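# Pull the cap off a marker on a desk

## Task

Take the cap off the marker so that the marker and its cap both end up resting on the desk. Then release them and move the hands away from them. The robot must not topple or be left leaning, or the task fails. A result counts only if it holds without the robot supporting it.

## Robot and tools

ROBOT. This is a wheeled cart with two drive wheels and two rear casters, a head camera on pan and tilt joints, and two five-joint arms. Each arm ends in a gripper with one fixed jaw and one swinging jaw. Seen from above, the cart is 0.53 m wide and spans x = -0.35 to 0.07 m. The arms' vertical pan axes are at x = -0.060 and y = +0.155 (left_arm) or -0.155 m (right_arm). The shoulder sits 0.03 m out from its pan axis, 0.89 m above the floor. Link lengths are 0.116 (upper arm), 0.135 (forearm) and 0.162 m (hand). A fixed-jaw tip reaches roughly 0.44 m from its pan axis at most, and it cannot go below about 0.55 m above the floor.

FRAMES. The base frame sits on the floor midway between the drive wheels, with x forward, y left and z up. The result fields left_hand and right_hand give the fixed-jaw tip of each hand in this frame. A held object sits beside that point, on the swinging-jaw side. In the hand's own axes, z runs out along the fingers and y points from the swinging jaw toward the fixed jaw. The odometry frame is the base frame as it was when the scene began. base_odometry is computed from wheel rotation alone, so wheel slip reads as travel. Heading is positive to the left and runs -3.142 to 3.142.

execute_actions. The argument "actions" is a list holding one action, or no action at all (an empty list only returns the state and images). An action may contain "base", "joints" or both, and they start at the same moment. "base" holds exactly one key. translate_m is a relative drive in metres, straight along x, -1.4 to 1.4, with forward positive. rotate_rad is a relative turn on the spot in radians, -3.2 to 3.2, with left (counter-clockwise seen from above) positive. Both count from where the base was in the last reported state. The base cannot move sideways. "joints" maps joint names to absolute targets in radians, and each arm has its own set of keys. Ranges: head_pan_rad -3.2 to 3.2 (0 forward, positive left); head_tilt_rad -0.76 to 1.45 (0 level, positive down). For each of left_arm_ and right_arm_: shoulder_pan_rad -1.919 to 1.919, shoulder_lift_rad -1.745 to 1.745, elbow_flex_rad -1.69 to 1.58, wrist_flex_rad -1.658 to 1.658, wrist_roll_rad -2.743 to 2.841, gripper_rad 0 to 1.919. A joint left out keeps its old target and may still push toward it. One action runs at most 15 s. The optional "cameras" is a list drawn from head_camera, left_wrist_camera, right_wrist_camera and all. Leaving it out, null or ["all"] returns every camera, and [] returns none. An unknown key, camera or out-of-range number makes the whole call rejected, and nothing moves. If a result reports a stop, the later motion, wait and finished_scene calls in that same reply are skipped.

wait: seconds, 0 to 10. It sends no command and returns the state and images. zoom_image: camera plus region [x0, y0, x1, y1] in pixels of that camera's latest full image, with the origin at the top left and at most 504 by 504. read_manual: only licence texts. finished_scene: scene, the number of the current scene. It ends the scene for good and reports success.

JOINT CONVENTIONS. Pan: at 0, left_arm points left and right_arm points right. Positive turns either arm clockwise seen from above. Straight ahead is +1.571 for left_arm and -1.571 for right_arm. Bend: with lift, elbow and wrist all at 0, the upper arm stands up, leaning 0.24 rad outward, and the forearm and fingers are level. Positive values bend downward. The sum of the three is the fingers' angle below level; 1.571 means pointing straight down, which requires the forearm no more than 0.08 rad above level. Roll: at -1.522 the jaws close across the arm's plane with the fixed jaw on the left looking outward, and at 1.619 with it on the right. At 0.049 they close within the plane, with the fixed jaw below (level fingers) or toward the pan axis (fingers down). Gripper opening at the tips: 0 gives 0.003 m, 0.3 gives 0.026, 0.6 gives 0.049, 1 gives 0.076, 1.919 gives 0.106. With the fixed jaw on the right, the hand body hangs about 0.08 m below level fingers, so over furniture keep it on the left.

RESULTS. joint_positions gives the readings. Tolerances for done: head ±0.02, pan ±0.02, lift ±0.1, elbow ±0.07, wrist_flex ±0.03, roll ±0.02, gripper ±0.03. base_status and joint_status say how each motion ended. done: reached the target (for the base, the wheels turned the full amount even if slipping). off_target: resting short, maybe still pushing, due to load, an obstacle or a tripped motor. A gripper holding something shows off_target. time_out: target dropped and the joint holds where it stopped. not_followed, together with a "joint command not followed" line and usually a "cause:" line, means a self-collision check refused that arm's targets (a gripper target still runs). The refused targets may be retried on later actions until they become valid. contact_stop never appears. on_its_own lists things the call did not command. The "pictures" line names the cameras in image order. MOTOR HOT warns from 55 °C. An OVER-TEMPERATURE FAULT at 70 °C stops the arm, lets loaded joints give way while cooling, and marks joints limit_stop_at_motor_heat; resend those targets.

CAUTIONS. The simulation keeps running while a reply is being written. Loaded joints sag toward gravity, so offset the next target against the observed sag; hand positions can be a few centimetres off. A joint stuck more than about 0.30 rad from its target for about 2 s trips and drops to 20 % torque. To reset it, wait until the reading settles, then command 0.2 rad from the reading, away from the target that caused the trip (or 0.04 rad past the range end, or the end itself for a jaw). To squeeze, command up to 0.2 rad below the angle where the jaws meet the object; going lower can trip the jaw. One hand lifts about 0.4 kg at full reach and 0.7 kg within 0.28 m of its pan axis; both hands close in, about 1 kg. Pulling on something in front can tip the robot. Never let the arms or hands strike or press on each other. Stowed pose: shoulder_pan -1.75 (left) or 1.75 (right), shoulder_lift 0.05, elbow_flex 1.35, wrist_flex -1.55, wrist_roll -1.52. Stow in two steps, wrists first and then the other three joints, and when leaving the stow do not move the wrists first. Turning with the arms stowed needs a free circle of 0.44 m radius. Turning or reversing close to a desk can snag the cart's rear and tip it. Avoid drops, slips, slams and hard pushes.

Each tool is called in YAML: its name, and indented under it one key for each argument.

## Session

execute_actions:
  actions:
    - {"joints":{"head_tilt_rad":0.6}}
  cameras: ["head_camera"]

Scene clock: 1.20 s.
base_odometry: x=+0.000 y=+0.000 heading=+0.000 (m, m, rad; odometry frame)
base_status: not commanded
joint_positions: head_pan_rad=-0.032 head_tilt_rad=+0.594 left_arm_shoulder_pan_rad=-1.776 left_arm_shoulder_lift_rad=+0.039 left_arm_elbow_flex_rad=+1.361 left_arm_wrist_flex_rad=-1.584 left_arm_wrist_roll_rad=-1.528 left_arm_gripper_rad=+1.920 right_arm_shoulder_pan_rad=+1.763 right_arm_shoulder_lift_rad=+0.091 right_arm_elbow_flex_rad=+1.381 right_arm_wrist_flex_rad=-1.457 right_arm_wrist_roll_rad=-1.530 right_arm_gripper_rad=+1.920
joint_status: all done
left_hand: x=-0.3018 y=+0.0967 z=+0.9025 quat_wxyz=(-0.081, -0.636, -0.064, +0.765) (m; base frame)
right_hand: x=-0.3044 y=-0.1154 z=+0.8673 quat_wxyz=(-0.064, +0.709, -0.071, -0.699) (m; base frame)
pictures: head_camera
Images, in order (width x height): head_camera 644x476.

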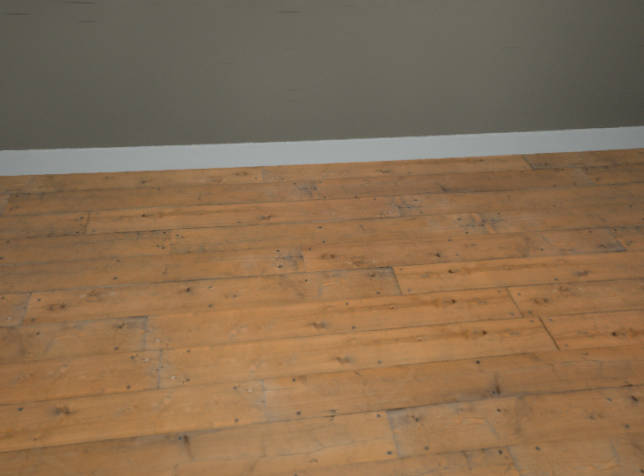

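execute_actions:
  actions:
    - {"joints":{"head_tilt_rad":0.3,"head_pan_rad":1.6}}
  cameras: ["head_camera"]

execute_actions:
  actions:
    - {"joints":{"head_pan_rad":3.1}}
  cameras: ["head_camera"]

execute_actions:
  actions:
    - {"joints":{"head_pan_rad":-1.6}}
  cameras: ["head_camera"]

Scene clock: 7.13 s.
base_odometry: x=+0.000 y=+0.000 heading=+0.000 (m, m, rad; odometry frame)
base_status: not commanded
joint_positions: head_pan_rad=+1.590 head_tilt_rad=+0.313 left_arm_shoulder_pan_rad=-1.776 left_arm_shoulder_lift_rad=+0.039 left_arm_elbow_flex_rad=+1.361 left_arm_wrist_flex_rad=-1.584 left_arm_wrist_roll_rad=-1.528 left_arm_gripper_rad=+1.920 right_arm_shoulder_pan_rad=+1.763 right_arm_shoulder_lift_rad=+0.091 right_arm_elbow_flex_rad=+1.381 right_arm_wrist_flex_rad=-1.457 right_arm_wrist_roll_rad=-1.530 right_arm_gripper_rad=+1.920
joint_status: all done
left_hand: x=-0.3018 y=+0.0967 z=+0.9025 quat_wxyz=(-0.081, -0.636, -0.064, +0.765) (m; base frame)
right_hand: x=-0.3044 y=-0.1154 z=+0.8673 quat_wxyz=(-0.064, +0.709, -0.071, -0.699) (m; base frame)
pictures: head_camera
Images, in order (width x height): head_camera 644x476.

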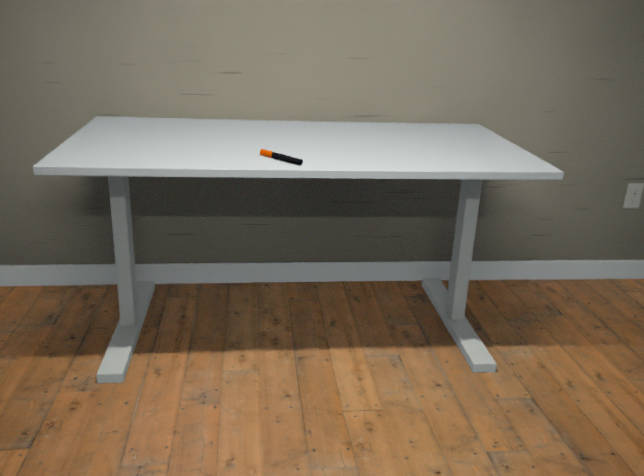

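Scene clock: 8.93 s.
base_odometry: x=+0.000 y=+0.000 heading=+0.000 (m, m, rad; odometry frame)
base_status: not commanded
joint_positions: head_pan_rad=+3.090 head_tilt_rad=+0.313 left_arm_shoulder_pan_rad=-1.776 left_arm_shoulder_lift_rad=+0.039 left_arm_elbow_flex_rad=+1.361 left_arm_wrist_flex_rad=-1.584 left_arm_wrist_roll_rad=-1.528 left_arm_gripper_rad=+1.920 right_arm_shoulder_pan_rad=+1.763 right_arm_shoulder_lift_rad=+0.091 right_arm_elbow_flex_rad=+1.381 right_arm_wrist_flex_rad=-1.457 right_arm_wrist_roll_rad=-1.530 right_arm_gripper_rad=+1.920
joint_status: all done
left_hand: x=-0.3018 y=+0.0967 z=+0.9025 quat_wxyz=(-0.081, -0.636, -0.064, +0.765) (m; base frame)
right_hand: x=-0.3044 y=-0.1154 z=+0.8673 quat_wxyz=(-0.064, +0.709, -0.071, -0.699) (m; base frame)
pictures: head_camera
Images, in order (width x height): head_camera 644x476.

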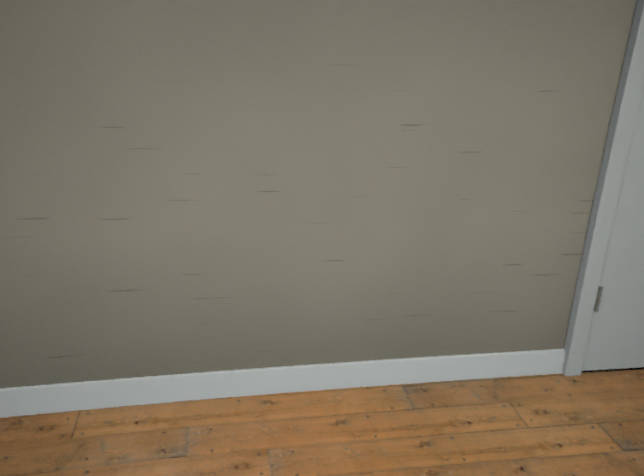

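Scene clock: 12.87 s.
base_odometry: x=+0.000 y=+0.000 heading=+0.000 (m, m, rad; odometry frame)
base_status: not commanded
joint_positions: head_pan_rad=-1.590 head_tilt_rad=+0.313 left_arm_shoulder_pan_rad=-1.776 left_arm_shoulder_lift_rad=+0.039 left_arm_elbow_flex_rad=+1.361 left_arm_wrist_flex_rad=-1.584 left_arm_wrist_roll_rad=-1.528 left_arm_gripper_rad=+1.920 right_arm_shoulder_pan_rad=+1.763 right_arm_shoulder_lift_rad=+0.091 right_arm_elbow_flex_rad=+1.381 right_arm_wrist_flex_rad=-1.457 right_arm_wrist_roll_rad=-1.530 right_arm_gripper_rad=+1.920
joint_status: all done
left_hand: x=-0.3018 y=+0.0967 z=+0.9025 quat_wxyz=(-0.081, -0.636, -0.064, +0.765) (m; base frame)
right_hand: x=-0.3044 y=-0.1154 z=+0.8673 quat_wxyz=(-0.064, +0.709, -0.071, -0.699) (m; base frame)
pictures: head_camera
Images, in order (width x height): head_camera 644x476.

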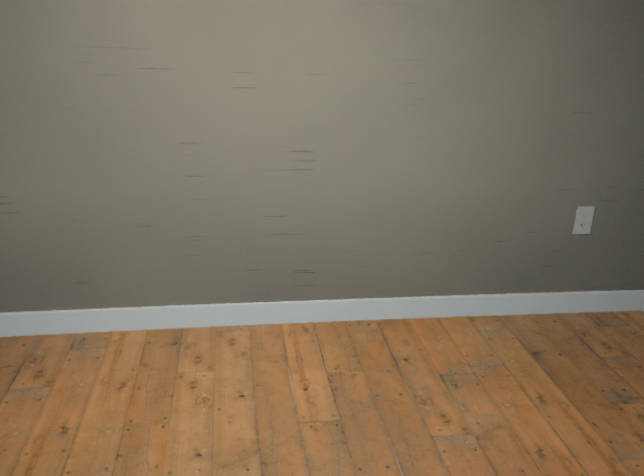

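execute_actions:
  actions:
    - {"base":{"rotate_rad":1.7},"joints":{"head_pan_rad":0,"head_tilt_rad":0.5}}
  cameras: []

execute_actions:
  actions:
    - {"base":{"translate_m":0.9}}
  cameras: ["head_camera"]

Scene clock: 21.07 s.
base_odometry: x=-0.001 y=+0.000 heading=+1.699 (m, m, rad; odometry frame)
base_status: done
joint_positions: head_pan_rad=-0.010 head_tilt_rad=+0.494 left_arm_shoulder_pan_rad=-1.776 left_arm_shoulder_lift_rad=+0.039 left_arm_elbow_flex_rad=+1.361 left_arm_wrist_flex_rad=-1.584 left_arm_wrist_roll_rad=-1.528 left_arm_gripper_rad=+1.920 right_arm_shoulder_pan_rad=+1.763 right_arm_shoulder_lift_rad=+0.091 right_arm_elbow_flex_rad=+1.381 right_arm_wrist_flex_rad=-1.457 right_arm_wrist_roll_rad=-1.530 right_arm_gripper_rad=+1.920
joint_status: all done
left_hand: x=-0.3018 y=+0.0967 z=+0.9025 quat_wxyz=(-0.081, -0.636, -0.064, +0.765) (m; base frame)
right_hand: x=-0.3044 y=-0.1154 z=+0.8673 quat_wxyz=(-0.064, +0.709, -0.071, -0.699) (m; base frame)
pictures: none
No camera images: the call's "cameras" was empty. Leave "cameras" out to get every camera's image.

Scene clock: 26.40 s.
base_odometry: x=-0.118 y=+0.892 heading=+1.699 (m, m, rad; odometry frame)
base_status: done
joint_positions: head_pan_rad=-0.010 head_tilt_rad=+0.494 left_arm_shoulder_pan_rad=-1.776 left_arm_shoulder_lift_rad=+0.039 left_arm_elbow_flex_rad=+1.361 left_arm_wrist_flex_rad=-1.584 left_arm_wrist_roll_rad=-1.528 left_arm_gripper_rad=+1.920 right_arm_shoulder_pan_rad=+1.763 right_arm_shoulder_lift_rad=+0.091 right_arm_elbow_flex_rad=+1.381 right_arm_wrist_flex_rad=-1.457 right_arm_wrist_roll_rad=-1.530 right_arm_gripper_rad=+1.920
joint_status: not commanded
left_hand: x=-0.3018 y=+0.0967 z=+0.9025 quat_wxyz=(-0.081, -0.636, -0.064, +0.765) (m; base frame)
right_hand: x=-0.3044 y=-0.1154 z=+0.8673 quat_wxyz=(-0.064, +0.709, -0.071, -0.699) (m; base frame)
pictures: head_camera
Images, in order (width x height): head_camera 644x476.

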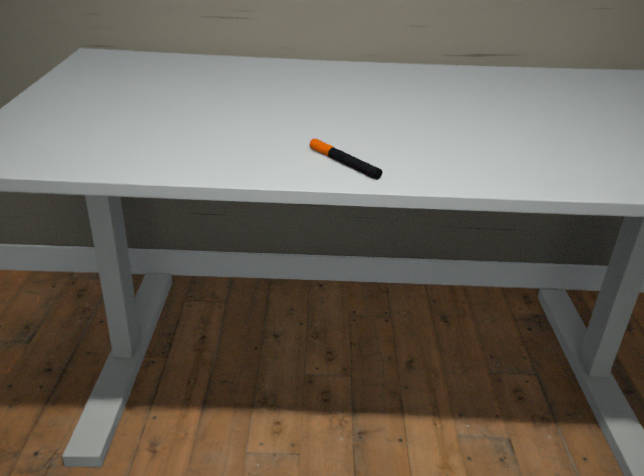

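execute_actions:
  actions:
    - {"base":{"rotate_rad":-0.06},"joints":{"head_tilt_rad":0.9}}
  cameras: []

execute_actions:
  actions:
    - {"base":{"translate_m":0.5}}
  cameras: ["head_camera"]

Scene clock: 30.97 s.
base_odometry: x=-0.118 y=+0.893 heading=+1.640 (m, m, rad; odometry frame)
base_status: done
joint_positions: head_pan_rad=-0.010 head_tilt_rad=+0.895 left_arm_shoulder_pan_rad=-1.776 left_arm_shoulder_lift_rad=+0.039 left_arm_elbow_flex_rad=+1.361 left_arm_wrist_flex_rad=-1.584 left_arm_wrist_roll_rad=-1.528 left_arm_gripper_rad=+1.920 right_arm_shoulder_pan_rad=+1.763 right_arm_shoulder_lift_rad=+0.091 right_arm_elbow_flex_rad=+1.381 right_arm_wrist_flex_rad=-1.457 right_arm_wrist_roll_rad=-1.530 right_arm_gripper_rad=+1.920
joint_status: all done
left_hand: x=-0.3018 y=+0.0967 z=+0.9025 quat_wxyz=(-0.081, -0.636, -0.064, +0.765) (m; base frame)
right_hand: x=-0.3044 y=-0.1154 z=+0.8673 quat_wxyz=(-0.064, +0.709, -0.071, -0.699) (m; base frame)
pictures: none
No camera images: the call's "cameras" was empty. Leave "cameras" out to get every camera's image.

Scene clock: 34.23 s.
base_odometry: x=-0.151 y=+1.392 heading=+1.637 (m, m, rad; odometry frame)
base_status: done
joint_positions: head_pan_rad=-0.010 head_tilt_rad=+0.895 left_arm_shoulder_pan_rad=-1.776 left_arm_shoulder_lift_rad=+0.039 left_arm_elbow_flex_rad=+1.361 left_arm_wrist_flex_rad=-1.584 left_arm_wrist_roll_rad=-1.528 left_arm_gripper_rad=+1.920 right_arm_shoulder_pan_rad=+1.763 right_arm_shoulder_lift_rad=+0.091 right_arm_elbow_flex_rad=+1.381 right_arm_wrist_flex_rad=-1.457 right_arm_wrist_roll_rad=-1.530 right_arm_gripper_rad=+1.920
joint_status: not commanded
left_hand: x=-0.3018 y=+0.0967 z=+0.9025 quat_wxyz=(-0.081, -0.636, -0.064, +0.765) (m; base frame)
right_hand: x=-0.3044 y=-0.1154 z=+0.8673 quat_wxyz=(-0.064, +0.709, -0.071, -0.699) (m; base frame)
pictures: head_camera
Images, in order (width x height): head_camera 644x476.

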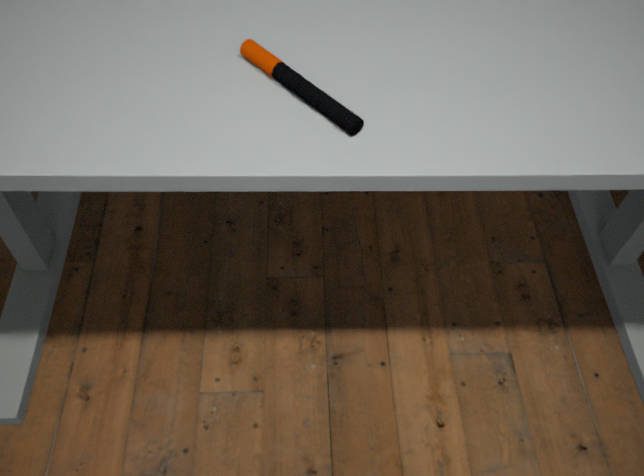

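execute_actions:
  actions:
    - {"base":{"translate_m":0.28},"joints":{"head_tilt_rad":1.1,"left_arm_shoulder_pan_rad":1.7,"left_arm_shoulder_lift_rad":0.2,"left_arm_elbow_flex_rad":-0.1,"right_arm_shoulder_pan_rad":-1.7,"right_arm_shoulder_lift_rad":0.2,"right_arm_elbow_flex_rad":-0.1}}
  cameras: []

execute_actions:
  actions:
    - {"joints":{"left_arm_wrist_flex_rad":1.45,"left_arm_wrist_roll_rad":0.049,"left_arm_gripper_rad":0.8,"right_arm_wrist_flex_rad":1.45,"right_arm_wrist_roll_rad":0.049,"right_arm_gripper_rad":0.8}}

Scene clock: 44.53 s.
base_odometry: x=-0.169 y=+1.672 heading=+1.635 (m, m, rad; odometry frame)
base_status: done
joint_positions: head_pan_rad=-0.010 head_tilt_rad=+1.095 left_arm_shoulder_pan_rad=+1.689 left_arm_shoulder_lift_rad=+0.212 left_arm_elbow_flex_rad=-0.065 left_arm_wrist_flex_rad=-1.584 left_arm_wrist_roll_rad=-1.528 left_arm_gripper_rad=+1.920 right_arm_shoulder_pan_rad=-1.689 right_arm_shoulder_lift_rad=+0.211 right_arm_elbow_flex_rad=-0.067 right_arm_wrist_flex_rad=-1.457 right_arm_wrist_roll_rad=-1.530 right_arm_gripper_rad=+1.920
joint_status: all done
left_hand: x=+0.1766 y=+0.1347 z=+1.1426 quat_wxyz=(+0.996, +0.004, +0.067, -0.056) (m; base frame)
right_hand: x=+0.1939 y=-0.1171 z=+1.1392 quat_wxyz=(+0.990, -0.007, +0.128, +0.063) (m; base frame)
pictures: none
No camera images: the call's "cameras" was empty. Leave "cameras" out to get every camera's image.

Scene clock: 47.27 s.
base_odometry: x=-0.169 y=+1.672 heading=+1.635 (m, m, rad; odometry frame)
base_status: not commanded
joint_positions: head_pan_rad=-0.010 head_tilt_rad=+1.095 left_arm_shoulder_pan_rad=+1.689 left_arm_shoulder_lift_rad=+0.217 left_arm_elbow_flex_rad=-0.067 left_arm_wrist_flex_rad=+1.442 left_arm_wrist_roll_rad=+0.040 left_arm_gripper_rad=+0.812 right_arm_shoulder_pan_rad=-1.689 right_arm_shoulder_lift_rad=+0.215 right_arm_elbow_flex_rad=-0.067 right_arm_wrist_flex_rad=+1.445 right_arm_wrist_roll_rad=+0.040 right_arm_gripper_rad=+0.811
joint_status: all done
left_hand: x=+0.1433 y=+0.1305 z=+0.8225 quat_wxyz=(-0.007, -0.661, +0.751, +0.008) (m; base frame)
right_hand: x=+0.1431 y=-0.1313 z=+0.8229 quat_wxyz=(-0.008, -0.745, +0.667, +0.007) (m; base frame)
pictures: head_camera, left_wrist_camera, right_wrist_camera
Images, in order (width x height): head_camera 644x476, left_wrist_camera 644x476, right_wrist_camera 644x476.

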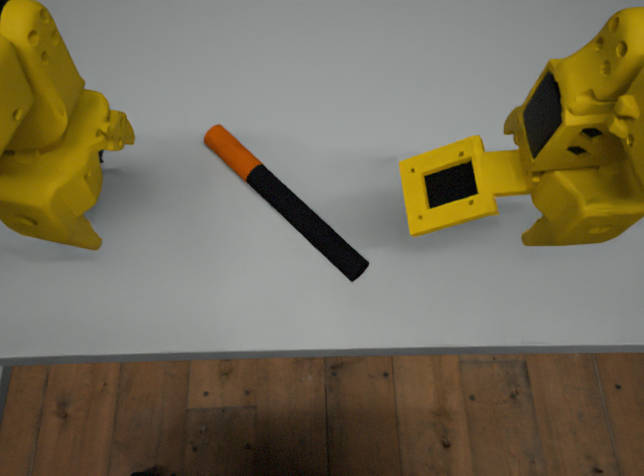

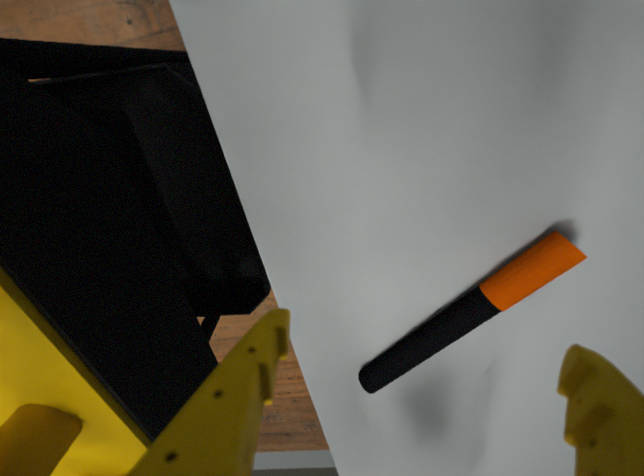

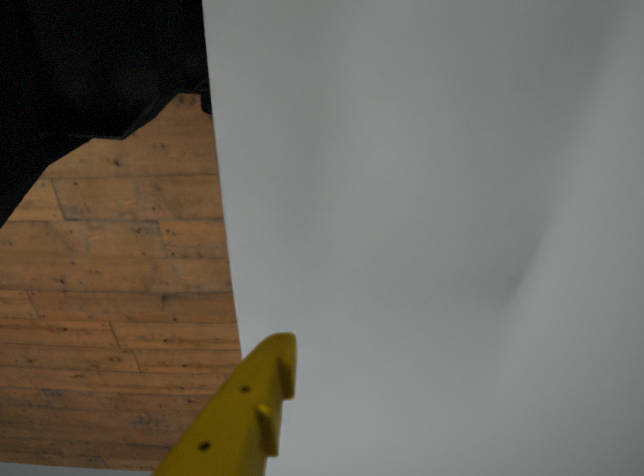

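execute_actions:
  actions:
    - {"joints":{"left_arm_shoulder_pan_rad":1.84,"left_arm_shoulder_lift_rad":0.8,"left_arm_elbow_flex_rad":-0.54,"left_arm_wrist_flex_rad":0.72,"left_arm_wrist_roll_rad":0.63,"right_arm_shoulder_pan_rad":-1.3}}
  cameras: ["head_camera","left_wrist_camera"]

Scene clock: 64.30 s.
base_odometry: x=-0.169 y=+1.672 heading=+1.635 (m, m, rad; odometry frame)
base_status: not commanded
joint_positions: head_pan_rad=-0.010 head_tilt_rad=+1.095 left_arm_shoulder_pan_rad=+1.829 left_arm_shoulder_lift_rad=+0.821 left_arm_elbow_flex_rad=-0.502 left_arm_wrist_flex_rad=+0.732 left_arm_wrist_roll_rad=+0.619 left_arm_gripper_rad=+0.812 right_arm_shoulder_pan_rad=-1.311 right_arm_shoulder_lift_rad=+0.215 right_arm_elbow_flex_rad=-0.067 right_arm_wrist_flex_rad=+1.445 right_arm_wrist_roll_rad=+0.040 right_arm_gripper_rad=+0.811
joint_status: all done
left_hand: x=+0.2634 y=+0.0649 z=+0.7702 quat_wxyz=(+0.093, -0.781, +0.569, -0.239) (m; base frame)
right_hand: x=+0.1376 y=-0.2078 z=+0.8229 quat_wxyz=(-0.007, -0.606, +0.795, +0.009) (m; base frame)
pictures: head_camera, left_wrist_camera
Images, in order (width x height): head_camera 644x476, left_wrist_camera 644x476.

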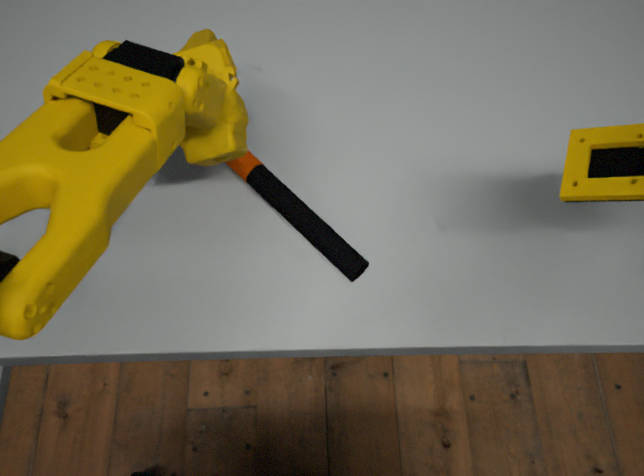

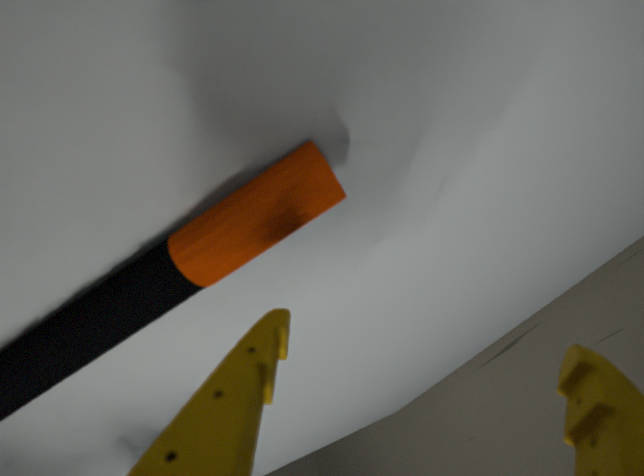

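execute_actions:
  actions:
    - {"joints":{"left_arm_shoulder_lift_rad":0.6,"left_arm_elbow_flex_rad":-0.3,"left_arm_wrist_flex_rad":0.95,"left_arm_wrist_roll_rad":-0.8}}
  cameras: ["head_camera","left_wrist_camera"]

Scene clock: 68.73 s.
base_odometry: x=-0.169 y=+1.672 heading=+1.635 (m, m, rad; odometry frame)
base_status: not commanded
joint_positions: head_pan_rad=-0.010 head_tilt_rad=+1.095 left_arm_shoulder_pan_rad=+1.829 left_arm_shoulder_lift_rad=+0.650 left_arm_elbow_flex_rad=-0.297 left_arm_wrist_flex_rad=+0.944 left_arm_wrist_roll_rad=-0.790 left_arm_gripper_rad=+0.812 right_arm_shoulder_pan_rad=-1.311 right_arm_shoulder_lift_rad=+0.215 right_arm_elbow_flex_rad=-0.067 right_arm_wrist_flex_rad=+1.445 right_arm_wrist_roll_rad=+0.040 right_arm_gripper_rad=+0.811
joint_status: all done
left_hand: x=+0.2193 y=+0.0871 z=+0.7690 quat_wxyz=(+0.120, -0.233, +0.963, -0.065) (m; base frame)
right_hand: x=+0.1376 y=-0.2078 z=+0.8229 quat_wxyz=(-0.007, -0.606, +0.795, +0.009) (m; base frame)
pictures: head_camera, left_wrist_camera
Images, in order (width x height): head_camera 644x476, left_wrist_camera 644x476.

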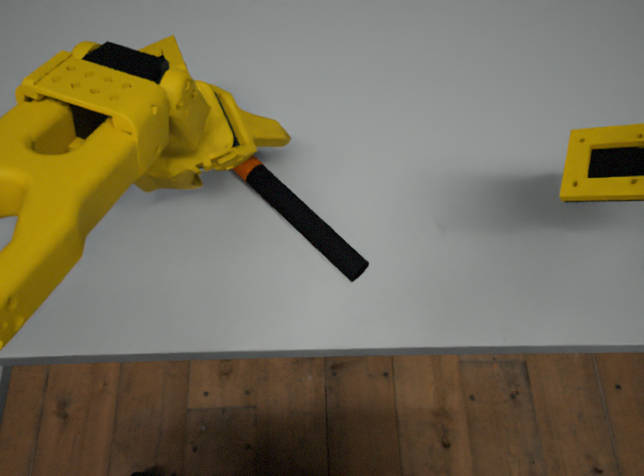

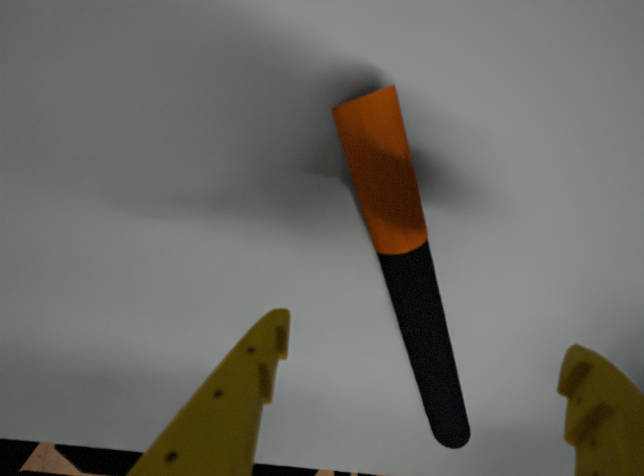

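execute_actions:
  actions:
    - {"joints":{"left_arm_shoulder_lift_rad":0.72,"left_arm_wrist_flex_rad":0.85,"left_arm_wrist_roll_rad":-0.65}}
  cameras: ["head_camera","left_wrist_camera"]

Scene clock: 71.90 s.
base_odometry: x=-0.169 y=+1.672 heading=+1.635 (m, m, rad; odometry frame)
base_status: not commanded
joint_positions: head_pan_rad=-0.010 head_tilt_rad=+1.095 left_arm_shoulder_pan_rad=+1.829 left_arm_shoulder_lift_rad=+0.739 left_arm_elbow_flex_rad=-0.297 left_arm_wrist_flex_rad=+0.860 left_arm_wrist_roll_rad=-0.658 left_arm_gripper_rad=+0.812 right_arm_shoulder_pan_rad=-1.311 right_arm_shoulder_lift_rad=+0.215 right_arm_elbow_flex_rad=-0.067 right_arm_wrist_flex_rad=+1.445 right_arm_wrist_roll_rad=+0.040 right_arm_gripper_rad=+0.811
joint_status: all done
left_hand: x=+0.2196 y=+0.0862 z=+0.7491 quat_wxyz=(+0.114, -0.296, +0.946, -0.071) (m; base frame)
right_hand: x=+0.1376 y=-0.2078 z=+0.8229 quat_wxyz=(-0.007, -0.606, +0.795, +0.009) (m; base frame)
pictures: head_camera, left_wrist_camera
Images, in order (width x height): head_camera 644x476, left_wrist_camera 644x476.

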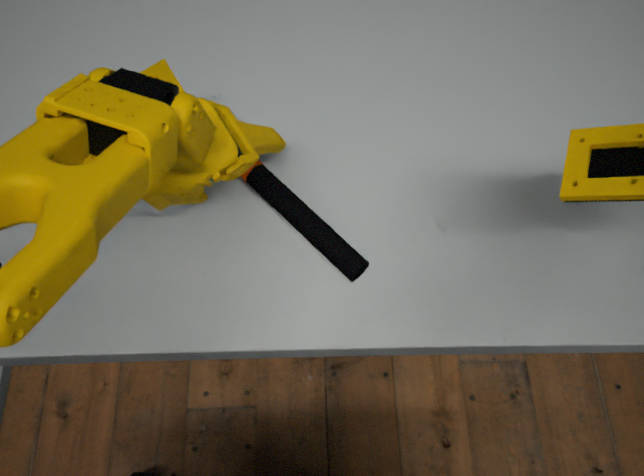

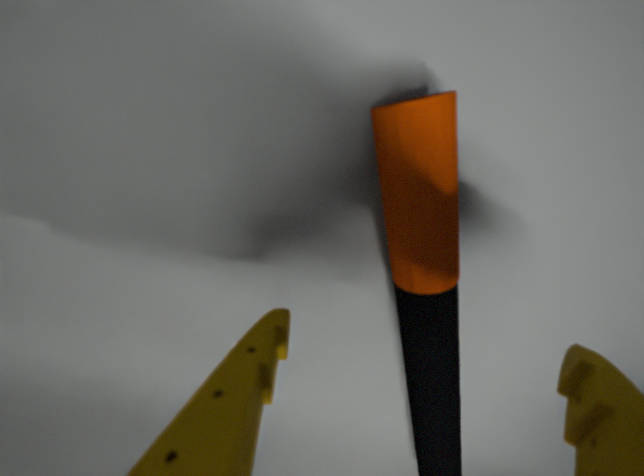

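execute_actions:
  actions:
    - {"joints":{"left_arm_shoulder_pan_rad":1.76,"left_arm_shoulder_lift_rad":0.85,"left_arm_elbow_flex_rad":-0.38,"left_arm_wrist_flex_rad":0.8}}
  cameras: ["left_wrist_camera"]

Scene clock: 75.50 s.
base_odometry: x=-0.169 y=+1.672 heading=+1.635 (m, m, rad; odometry frame)
base_status: not commanded
joint_positions: head_pan_rad=-0.010 head_tilt_rad=+1.095 left_arm_shoulder_pan_rad=+1.773 left_arm_shoulder_lift_rad=+0.855 left_arm_elbow_flex_rad=-0.358 left_arm_wrist_flex_rad=+0.809 left_arm_wrist_roll_rad=-0.658 left_arm_gripper_rad=+0.812 right_arm_shoulder_pan_rad=-1.311 right_arm_shoulder_lift_rad=+0.215 right_arm_elbow_flex_rad=-0.067 right_arm_wrist_flex_rad=+1.445 right_arm_wrist_roll_rad=+0.040 right_arm_gripper_rad=+0.811
joint_status: all done
left_hand: x=+0.2259 y=+0.1012 z=+0.7305 quat_wxyz=(+0.114, -0.322, +0.938, -0.067) (m; base frame)
right_hand: x=+0.1376 y=-0.2078 z=+0.8229 quat_wxyz=(-0.007, -0.606, +0.795, +0.009) (m; base frame)
pictures: left_wrist_camera
Images, in order (width x height): left_wrist_camera 644x476.

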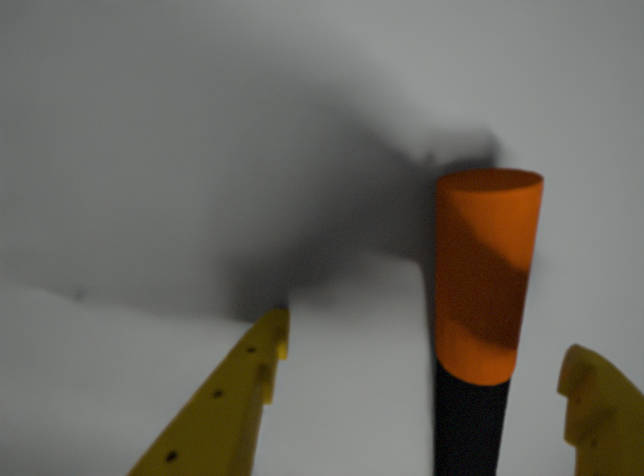

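execute_actions:
  actions:
    - {"joints":{"left_arm_shoulder_pan_rad":1.73,"left_arm_shoulder_lift_rad":0.9,"left_arm_elbow_flex_rad":-0.46,"left_arm_wrist_flex_rad":0.8}}
  cameras: []

execute_actions:
  actions:
    - {"joints":{"left_arm_gripper_rad":0.05}}
  cameras: ["left_wrist_camera"]

execute_actions:
  actions:
    - {"joints":{"left_arm_shoulder_pan_rad":1.85,"left_arm_shoulder_lift_rad":0.4,"left_arm_elbow_flex_rad":0.0,"left_arm_wrist_flex_rad":1.15,"left_arm_wrist_roll_rad":0.3}}
  cameras: ["head_camera","left_wrist_camera"]

Scene clock: 82.53 s.
base_odometry: x=-0.169 y=+1.672 heading=+1.635 (m, m, rad; odometry frame)
base_status: not commanded
joint_positions: head_pan_rad=-0.010 head_tilt_rad=+1.095 left_arm_shoulder_pan_rad=+1.746 left_arm_shoulder_lift_rad=+0.904 left_arm_elbow_flex_rad=-0.440 left_arm_wrist_flex_rad=+0.807 left_arm_wrist_roll_rad=-0.658 left_arm_gripper_rad=+0.812 right_arm_shoulder_pan_rad=-1.311 right_arm_shoulder_lift_rad=+0.215 right_arm_elbow_flex_rad=-0.067 right_arm_wrist_flex_rad=+1.445 right_arm_wrist_roll_rad=+0.040 right_arm_gripper_rad=+0.811
joint_status: all done
left_hand: x=+0.2367 y=+0.1074 z=+0.7306 quat_wxyz=(+0.129, -0.334, +0.931, -0.074) (m; base frame)
right_hand: x=+0.1376 y=-0.2078 z=+0.8229 quat_wxyz=(-0.007, -0.606, +0.795, +0.009) (m; base frame)
pictures: none
No camera images: the call's "cameras" was empty. Leave "cameras" out to get every camera's image.

Scene clock: 83.43 s.
base_odometry: x=-0.169 y=+1.672 heading=+1.635 (m, m, rad; odometry frame)
base_status: not commanded
joint_positions: head_pan_rad=-0.010 head_tilt_rad=+1.095 left_arm_shoulder_pan_rad=+1.744 left_arm_shoulder_lift_rad=+0.904 left_arm_elbow_flex_rad=-0.441 left_arm_wrist_flex_rad=+0.806 left_arm_wrist_roll_rad=-0.658 left_arm_gripper_rad=+0.217 right_arm_shoulder_pan_rad=-1.311 right_arm_shoulder_lift_rad=+0.215 right_arm_elbow_flex_rad=-0.067 right_arm_wrist_flex_rad=+1.445 right_arm_wrist_roll_rad=+0.040 right_arm_gripper_rad=+0.811
joint_status: left_arm_gripper_rad off_target (ended at +0.217, target +0.050)
left_hand: x=+0.2373 y=+0.1078 z=+0.7309 quat_wxyz=(+0.131, -0.334, +0.930, -0.075) (m; base frame)
right_hand: x=+0.1376 y=-0.2078 z=+0.8229 quat_wxyz=(-0.007, -0.606, +0.795, +0.009) (m; base frame)
pictures: left_wrist_camera
Images, in order (width x height): left_wrist_camera 644x476.

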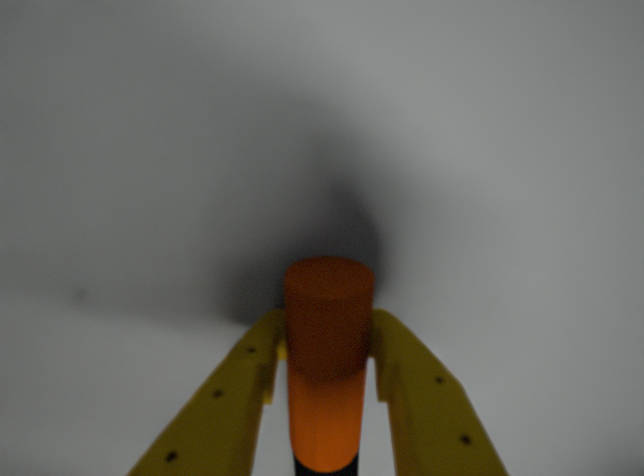

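Scene clock: 84.93 s.
base_odometry: x=-0.169 y=+1.672 heading=+1.635 (m, m, rad; odometry frame)
base_status: not commanded
joint_positions: head_pan_rad=-0.010 head_tilt_rad=+1.095 left_arm_shoulder_pan_rad=+1.839 left_arm_shoulder_lift_rad=+0.446 left_arm_elbow_flex_rad=+0.002 left_arm_wrist_flex_rad=+1.143 left_arm_wrist_roll_rad=+0.291 left_arm_gripper_rad=+0.217 right_arm_shoulder_pan_rad=-1.311 right_arm_shoulder_lift_rad=+0.215 right_arm_elbow_flex_rad=-0.067 right_arm_wrist_flex_rad=+1.445 right_arm_wrist_roll_rad=+0.040 right_arm_gripper_rad=+0.811
joint_status: all done
left_hand: x=+0.1488 y=+0.0952 z=+0.7695 quat_wxyz=(-0.005, -0.698, +0.716, +0.009) (m; base frame)
right_hand: x=+0.1376 y=-0.2078 z=+0.8229 quat_wxyz=(-0.007, -0.606, +0.795, +0.009) (m; base frame)
pictures: head_camera, left_wrist_camera
Images, in order (width x height): head_camera 644x476, left_wrist_camera 644x476.

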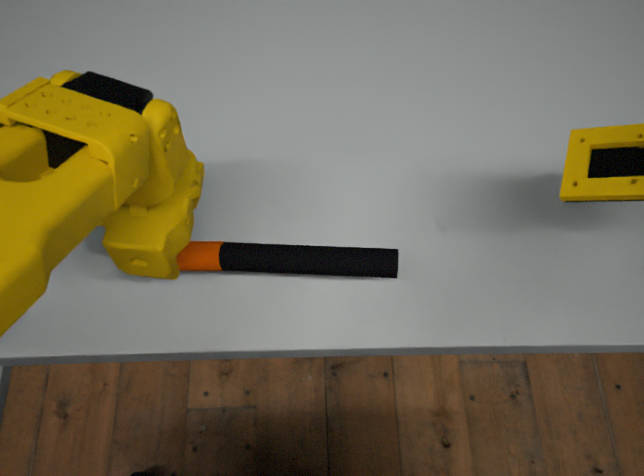

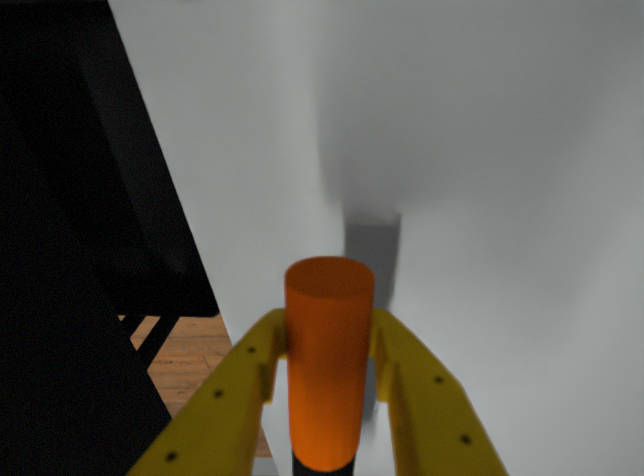

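execute_actions:
  actions:
    - {"joints":{"left_arm_shoulder_pan_rad":1.915,"left_arm_shoulder_lift_rad":0.78,"left_arm_elbow_flex_rad":-0.57,"left_arm_wrist_flex_rad":1.33,"left_arm_wrist_roll_rad":0.39,"right_arm_shoulder_pan_rad":-1.9,"right_arm_shoulder_lift_rad":0.45,"right_arm_elbow_flex_rad":-0.45,"right_arm_wrist_flex_rad":1.55,"right_arm_wrist_roll_rad":-0.29}}
  cameras: ["head_camera","right_wrist_camera"]

Scene clock: 92.30 s.
base_odometry: x=-0.169 y=+1.672 heading=+1.635 (m, m, rad; odometry frame)
base_status: not commanded
joint_positions: head_pan_rad=-0.010 head_tilt_rad=+1.095 left_arm_shoulder_pan_rad=+1.882 left_arm_shoulder_lift_rad=+0.801 left_arm_elbow_flex_rad=-0.535 left_arm_wrist_flex_rad=+1.324 left_arm_wrist_roll_rad=+0.380 left_arm_gripper_rad=+0.217 right_arm_shoulder_pan_rad=-1.888 right_arm_shoulder_lift_rad=+0.464 right_arm_elbow_flex_rad=-0.418 right_arm_wrist_flex_rad=+1.545 right_arm_wrist_roll_rad=-0.282 right_arm_gripper_rad=+0.811
joint_status: left_arm_shoulder_pan_rad off_target (ended at +1.883, target +1.915); the others done
joint sent to its limit — the command would take left_arm_shoulder_pan_rad past its upper limit, so that joint was sent only as far as its limit.
left_hand: x=+0.1786 y=+0.0751 z=+0.7613 quat_wxyz=(-0.005, -0.714, +0.700, +0.009) (m; base frame)
right_hand: x=+0.1580 y=-0.0811 z=+0.8208 quat_wxyz=(-0.009, -0.702, +0.712, +0.004) (m; base frame)
pictures: head_camera, right_wrist_camera
Images, in order (width x height): head_camera 644x476, right_wrist_camera 644x476.

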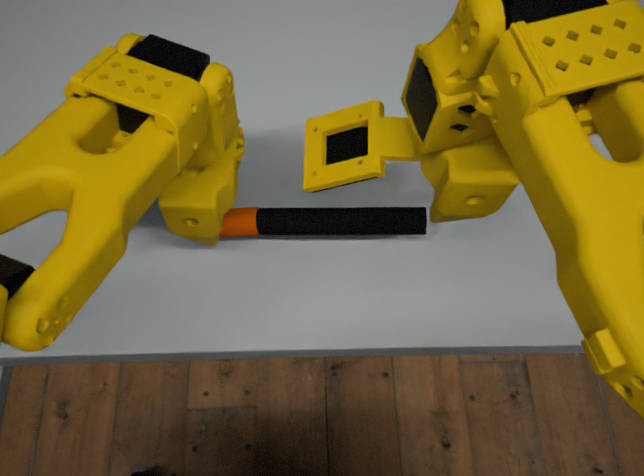

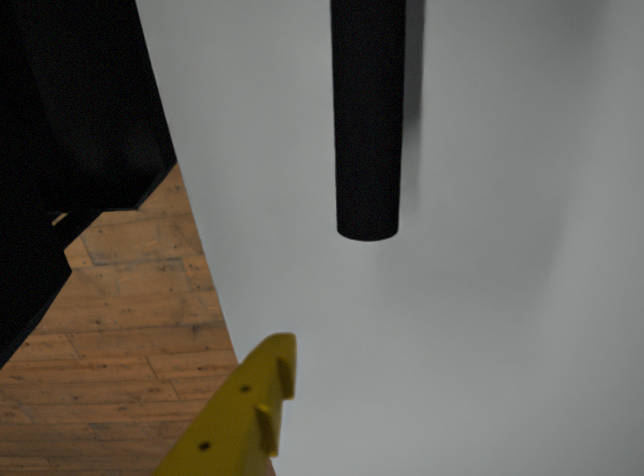

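execute_actions:
  actions:
    - {"joints":{"left_arm_shoulder_pan_rad":1.88,"left_arm_wrist_roll_rad":0.72,"right_arm_shoulder_lift_rad":0.55,"right_arm_elbow_flex_rad":-0.5,"right_arm_wrist_flex_rad":1.1,"right_arm_wrist_roll_rad":0.0}}
  cameras: ["head_camera","right_wrist_camera"]

Scene clock: 99.13 s.
base_odometry: x=-0.169 y=+1.672 heading=+1.635 (m, m, rad; odometry frame)
base_status: not commanded
joint_positions: head_pan_rad=-0.010 head_tilt_rad=+1.095 left_arm_shoulder_pan_rad=+1.882 left_arm_shoulder_lift_rad=+0.801 left_arm_elbow_flex_rad=-0.535 left_arm_wrist_flex_rad=+1.324 left_arm_wrist_roll_rad=+0.710 left_arm_gripper_rad=+0.217 right_arm_shoulder_pan_rad=-1.888 right_arm_shoulder_lift_rad=+0.568 right_arm_elbow_flex_rad=-0.464 right_arm_wrist_flex_rad=+1.110 right_arm_wrist_roll_rad=-0.007 right_arm_gripper_rad=+0.811
joint_status: all done
left_hand: x=+0.1791 y=+0.0725 z=+0.7613 quat_wxyz=(-0.003, -0.819, +0.573, +0.010) (m; base frame)
right_hand: x=+0.2230 y=-0.0620 z=+0.8118 quat_wxyz=(+0.146, -0.781, +0.599, -0.100) (m; base frame)
pictures: head_camera, right_wrist_camera
Images, in order (width x height): head_camera 644x476, right_wrist_camera 644x476.

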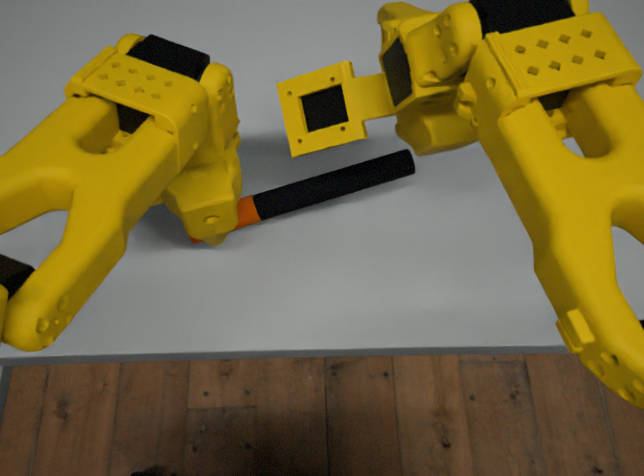

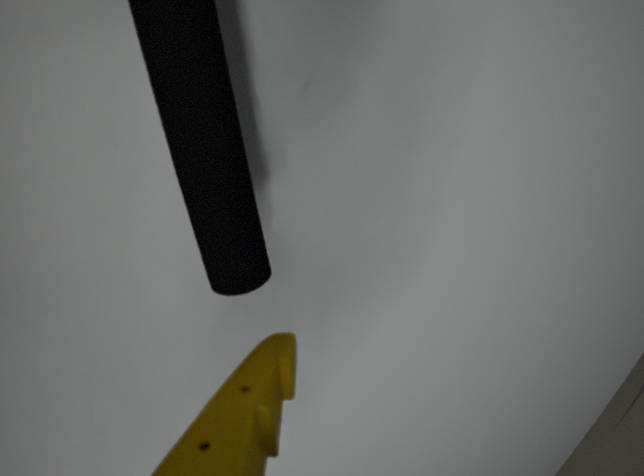

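execute_actions:
  actions:
    - {"joints":{"left_arm_shoulder_lift_rad":0.8,"left_arm_elbow_flex_rad":-0.54,"left_arm_wrist_flex_rad":0.72,"left_arm_wrist_roll_rad":0.39,"right_arm_shoulder_lift_rad":0.5,"right_arm_elbow_flex_rad":-0.45,"right_arm_wrist_flex_rad":0.85,"right_arm_wrist_roll_rad":-0.29}}
  cameras: ["head_camera","right_wrist_camera"]

Scene clock: 109.33 s.
base_odometry: x=-0.169 y=+1.672 heading=+1.635 (m, m, rad; odometry frame)
base_status: not commanded
joint_positions: head_pan_rad=-0.010 head_tilt_rad=+1.095 left_arm_shoulder_pan_rad=+1.882 left_arm_shoulder_lift_rad=+0.826 left_arm_elbow_flex_rad=-0.535 left_arm_wrist_flex_rad=+0.732 left_arm_wrist_roll_rad=+0.400 left_arm_gripper_rad=+0.217 right_arm_shoulder_pan_rad=-1.888 right_arm_shoulder_lift_rad=+0.565 right_arm_elbow_flex_rad=-0.443 right_arm_wrist_flex_rad=+0.862 right_arm_wrist_roll_rad=-0.282 right_arm_gripper_rad=+0.811
joint_status: all done
left_hand: x=+0.2628 y=+0.0478 z=+0.7750 quat_wxyz=(+0.119, -0.694, +0.667, -0.243) (m; base frame)
right_hand: x=+0.2542 y=-0.0495 z=+0.8249 quat_wxyz=(+0.259, -0.672, +0.681, -0.129) (m; base frame)
pictures: head_camera, right_wrist_camera
Images, in order (width x height): head_camera 644x476, right_wrist_camera 644x476.

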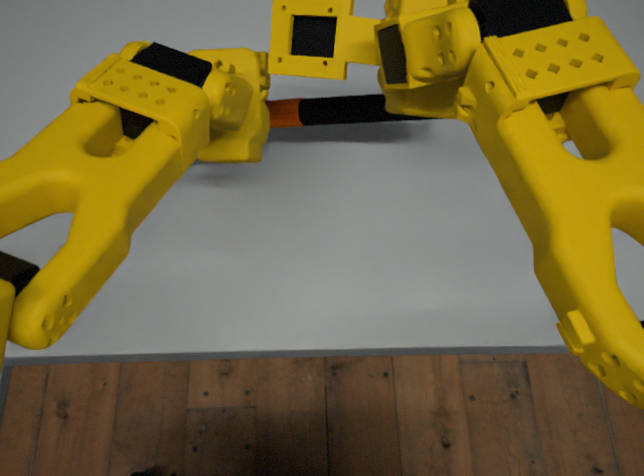

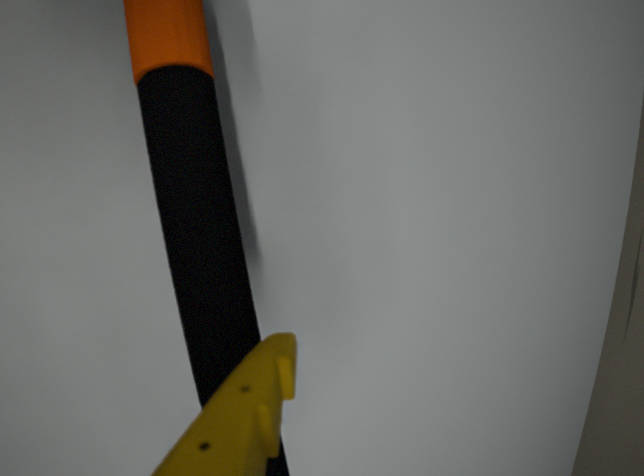

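execute_actions:
  actions:
    - {"joints":{"right_arm_shoulder_pan_rad":-1.82,"right_arm_wrist_flex_rad":1.15,"right_arm_wrist_roll_rad":-0.15}}
  cameras: ["right_wrist_camera"]

execute_actions:
  actions:
    - {"joints":{"right_arm_shoulder_lift_rad":0.72,"right_arm_wrist_flex_rad":0.98}}
  cameras: ["head_camera","right_wrist_camera"]

Scene clock: 114.07 s.
base_odometry: x=-0.169 y=+1.672 heading=+1.635 (m, m, rad; odometry frame)
base_status: not commanded
joint_positions: head_pan_rad=-0.010 head_tilt_rad=+1.095 left_arm_shoulder_pan_rad=+1.882 left_arm_shoulder_lift_rad=+0.826 left_arm_elbow_flex_rad=-0.535 left_arm_wrist_flex_rad=+0.732 left_arm_wrist_roll_rad=+0.400 left_arm_gripper_rad=+0.217 right_arm_shoulder_pan_rad=-1.831 right_arm_shoulder_lift_rad=+0.564 right_arm_elbow_flex_rad=-0.443 right_arm_wrist_flex_rad=+1.146 right_arm_wrist_roll_rad=-0.158 right_arm_gripper_rad=+0.811
joint_status: all done
left_hand: x=+0.2628 y=+0.0478 z=+0.7750 quat_wxyz=(+0.119, -0.694, +0.667, -0.243) (m; base frame)
right_hand: x=+0.2193 y=-0.0792 z=+0.8076 quat_wxyz=(+0.129, -0.718, +0.680, -0.079) (m; base frame)
pictures: right_wrist_camera
Images, in order (width x height): right_wrist_camera 644x476.

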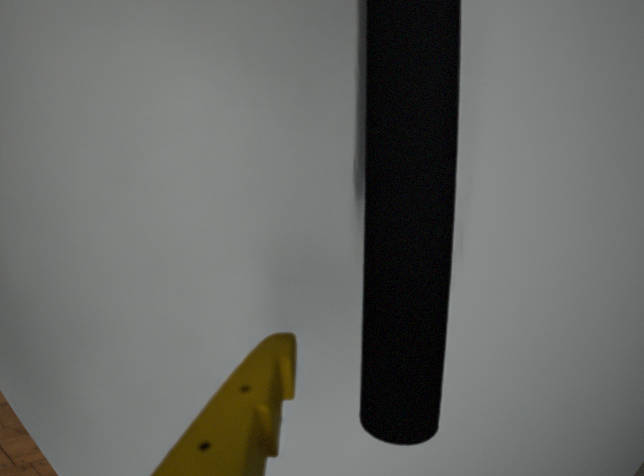

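Scene clock: 114.93 s.
base_odometry: x=-0.169 y=+1.672 heading=+1.635 (m, m, rad; odometry frame)
base_status: not commanded
joint_positions: head_pan_rad=-0.010 head_tilt_rad=+1.095 left_arm_shoulder_pan_rad=+1.882 left_arm_shoulder_lift_rad=+0.826 left_arm_elbow_flex_rad=-0.535 left_arm_wrist_flex_rad=+0.732 left_arm_wrist_roll_rad=+0.400 left_arm_gripper_rad=+0.217 right_arm_shoulder_pan_rad=-1.831 right_arm_shoulder_lift_rad=+0.741 right_arm_elbow_flex_rad=-0.443 right_arm_wrist_flex_rad=+0.989 right_arm_wrist_roll_rad=-0.158 right_arm_gripper_rad=+0.811
joint_status: all done
left_hand: x=+0.2628 y=+0.0478 z=+0.7750 quat_wxyz=(+0.119, -0.694, +0.667, -0.243) (m; base frame)
right_hand: x=+0.2246 y=-0.0778 z=+0.7671 quat_wxyz=(+0.120, -0.719, +0.681, -0.074) (m; base frame)
pictures: head_camera, right_wrist_camera
Images, in order (width x height): head_camera 644x476, right_wrist_camera 644x476.

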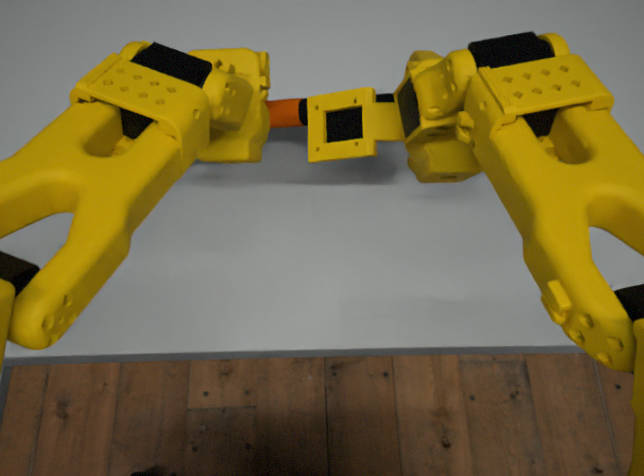

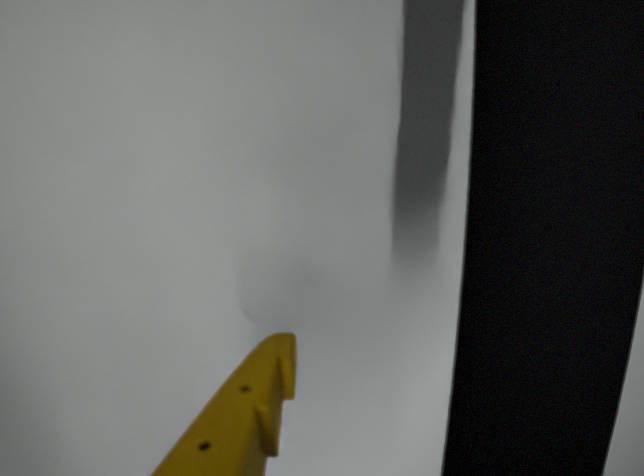

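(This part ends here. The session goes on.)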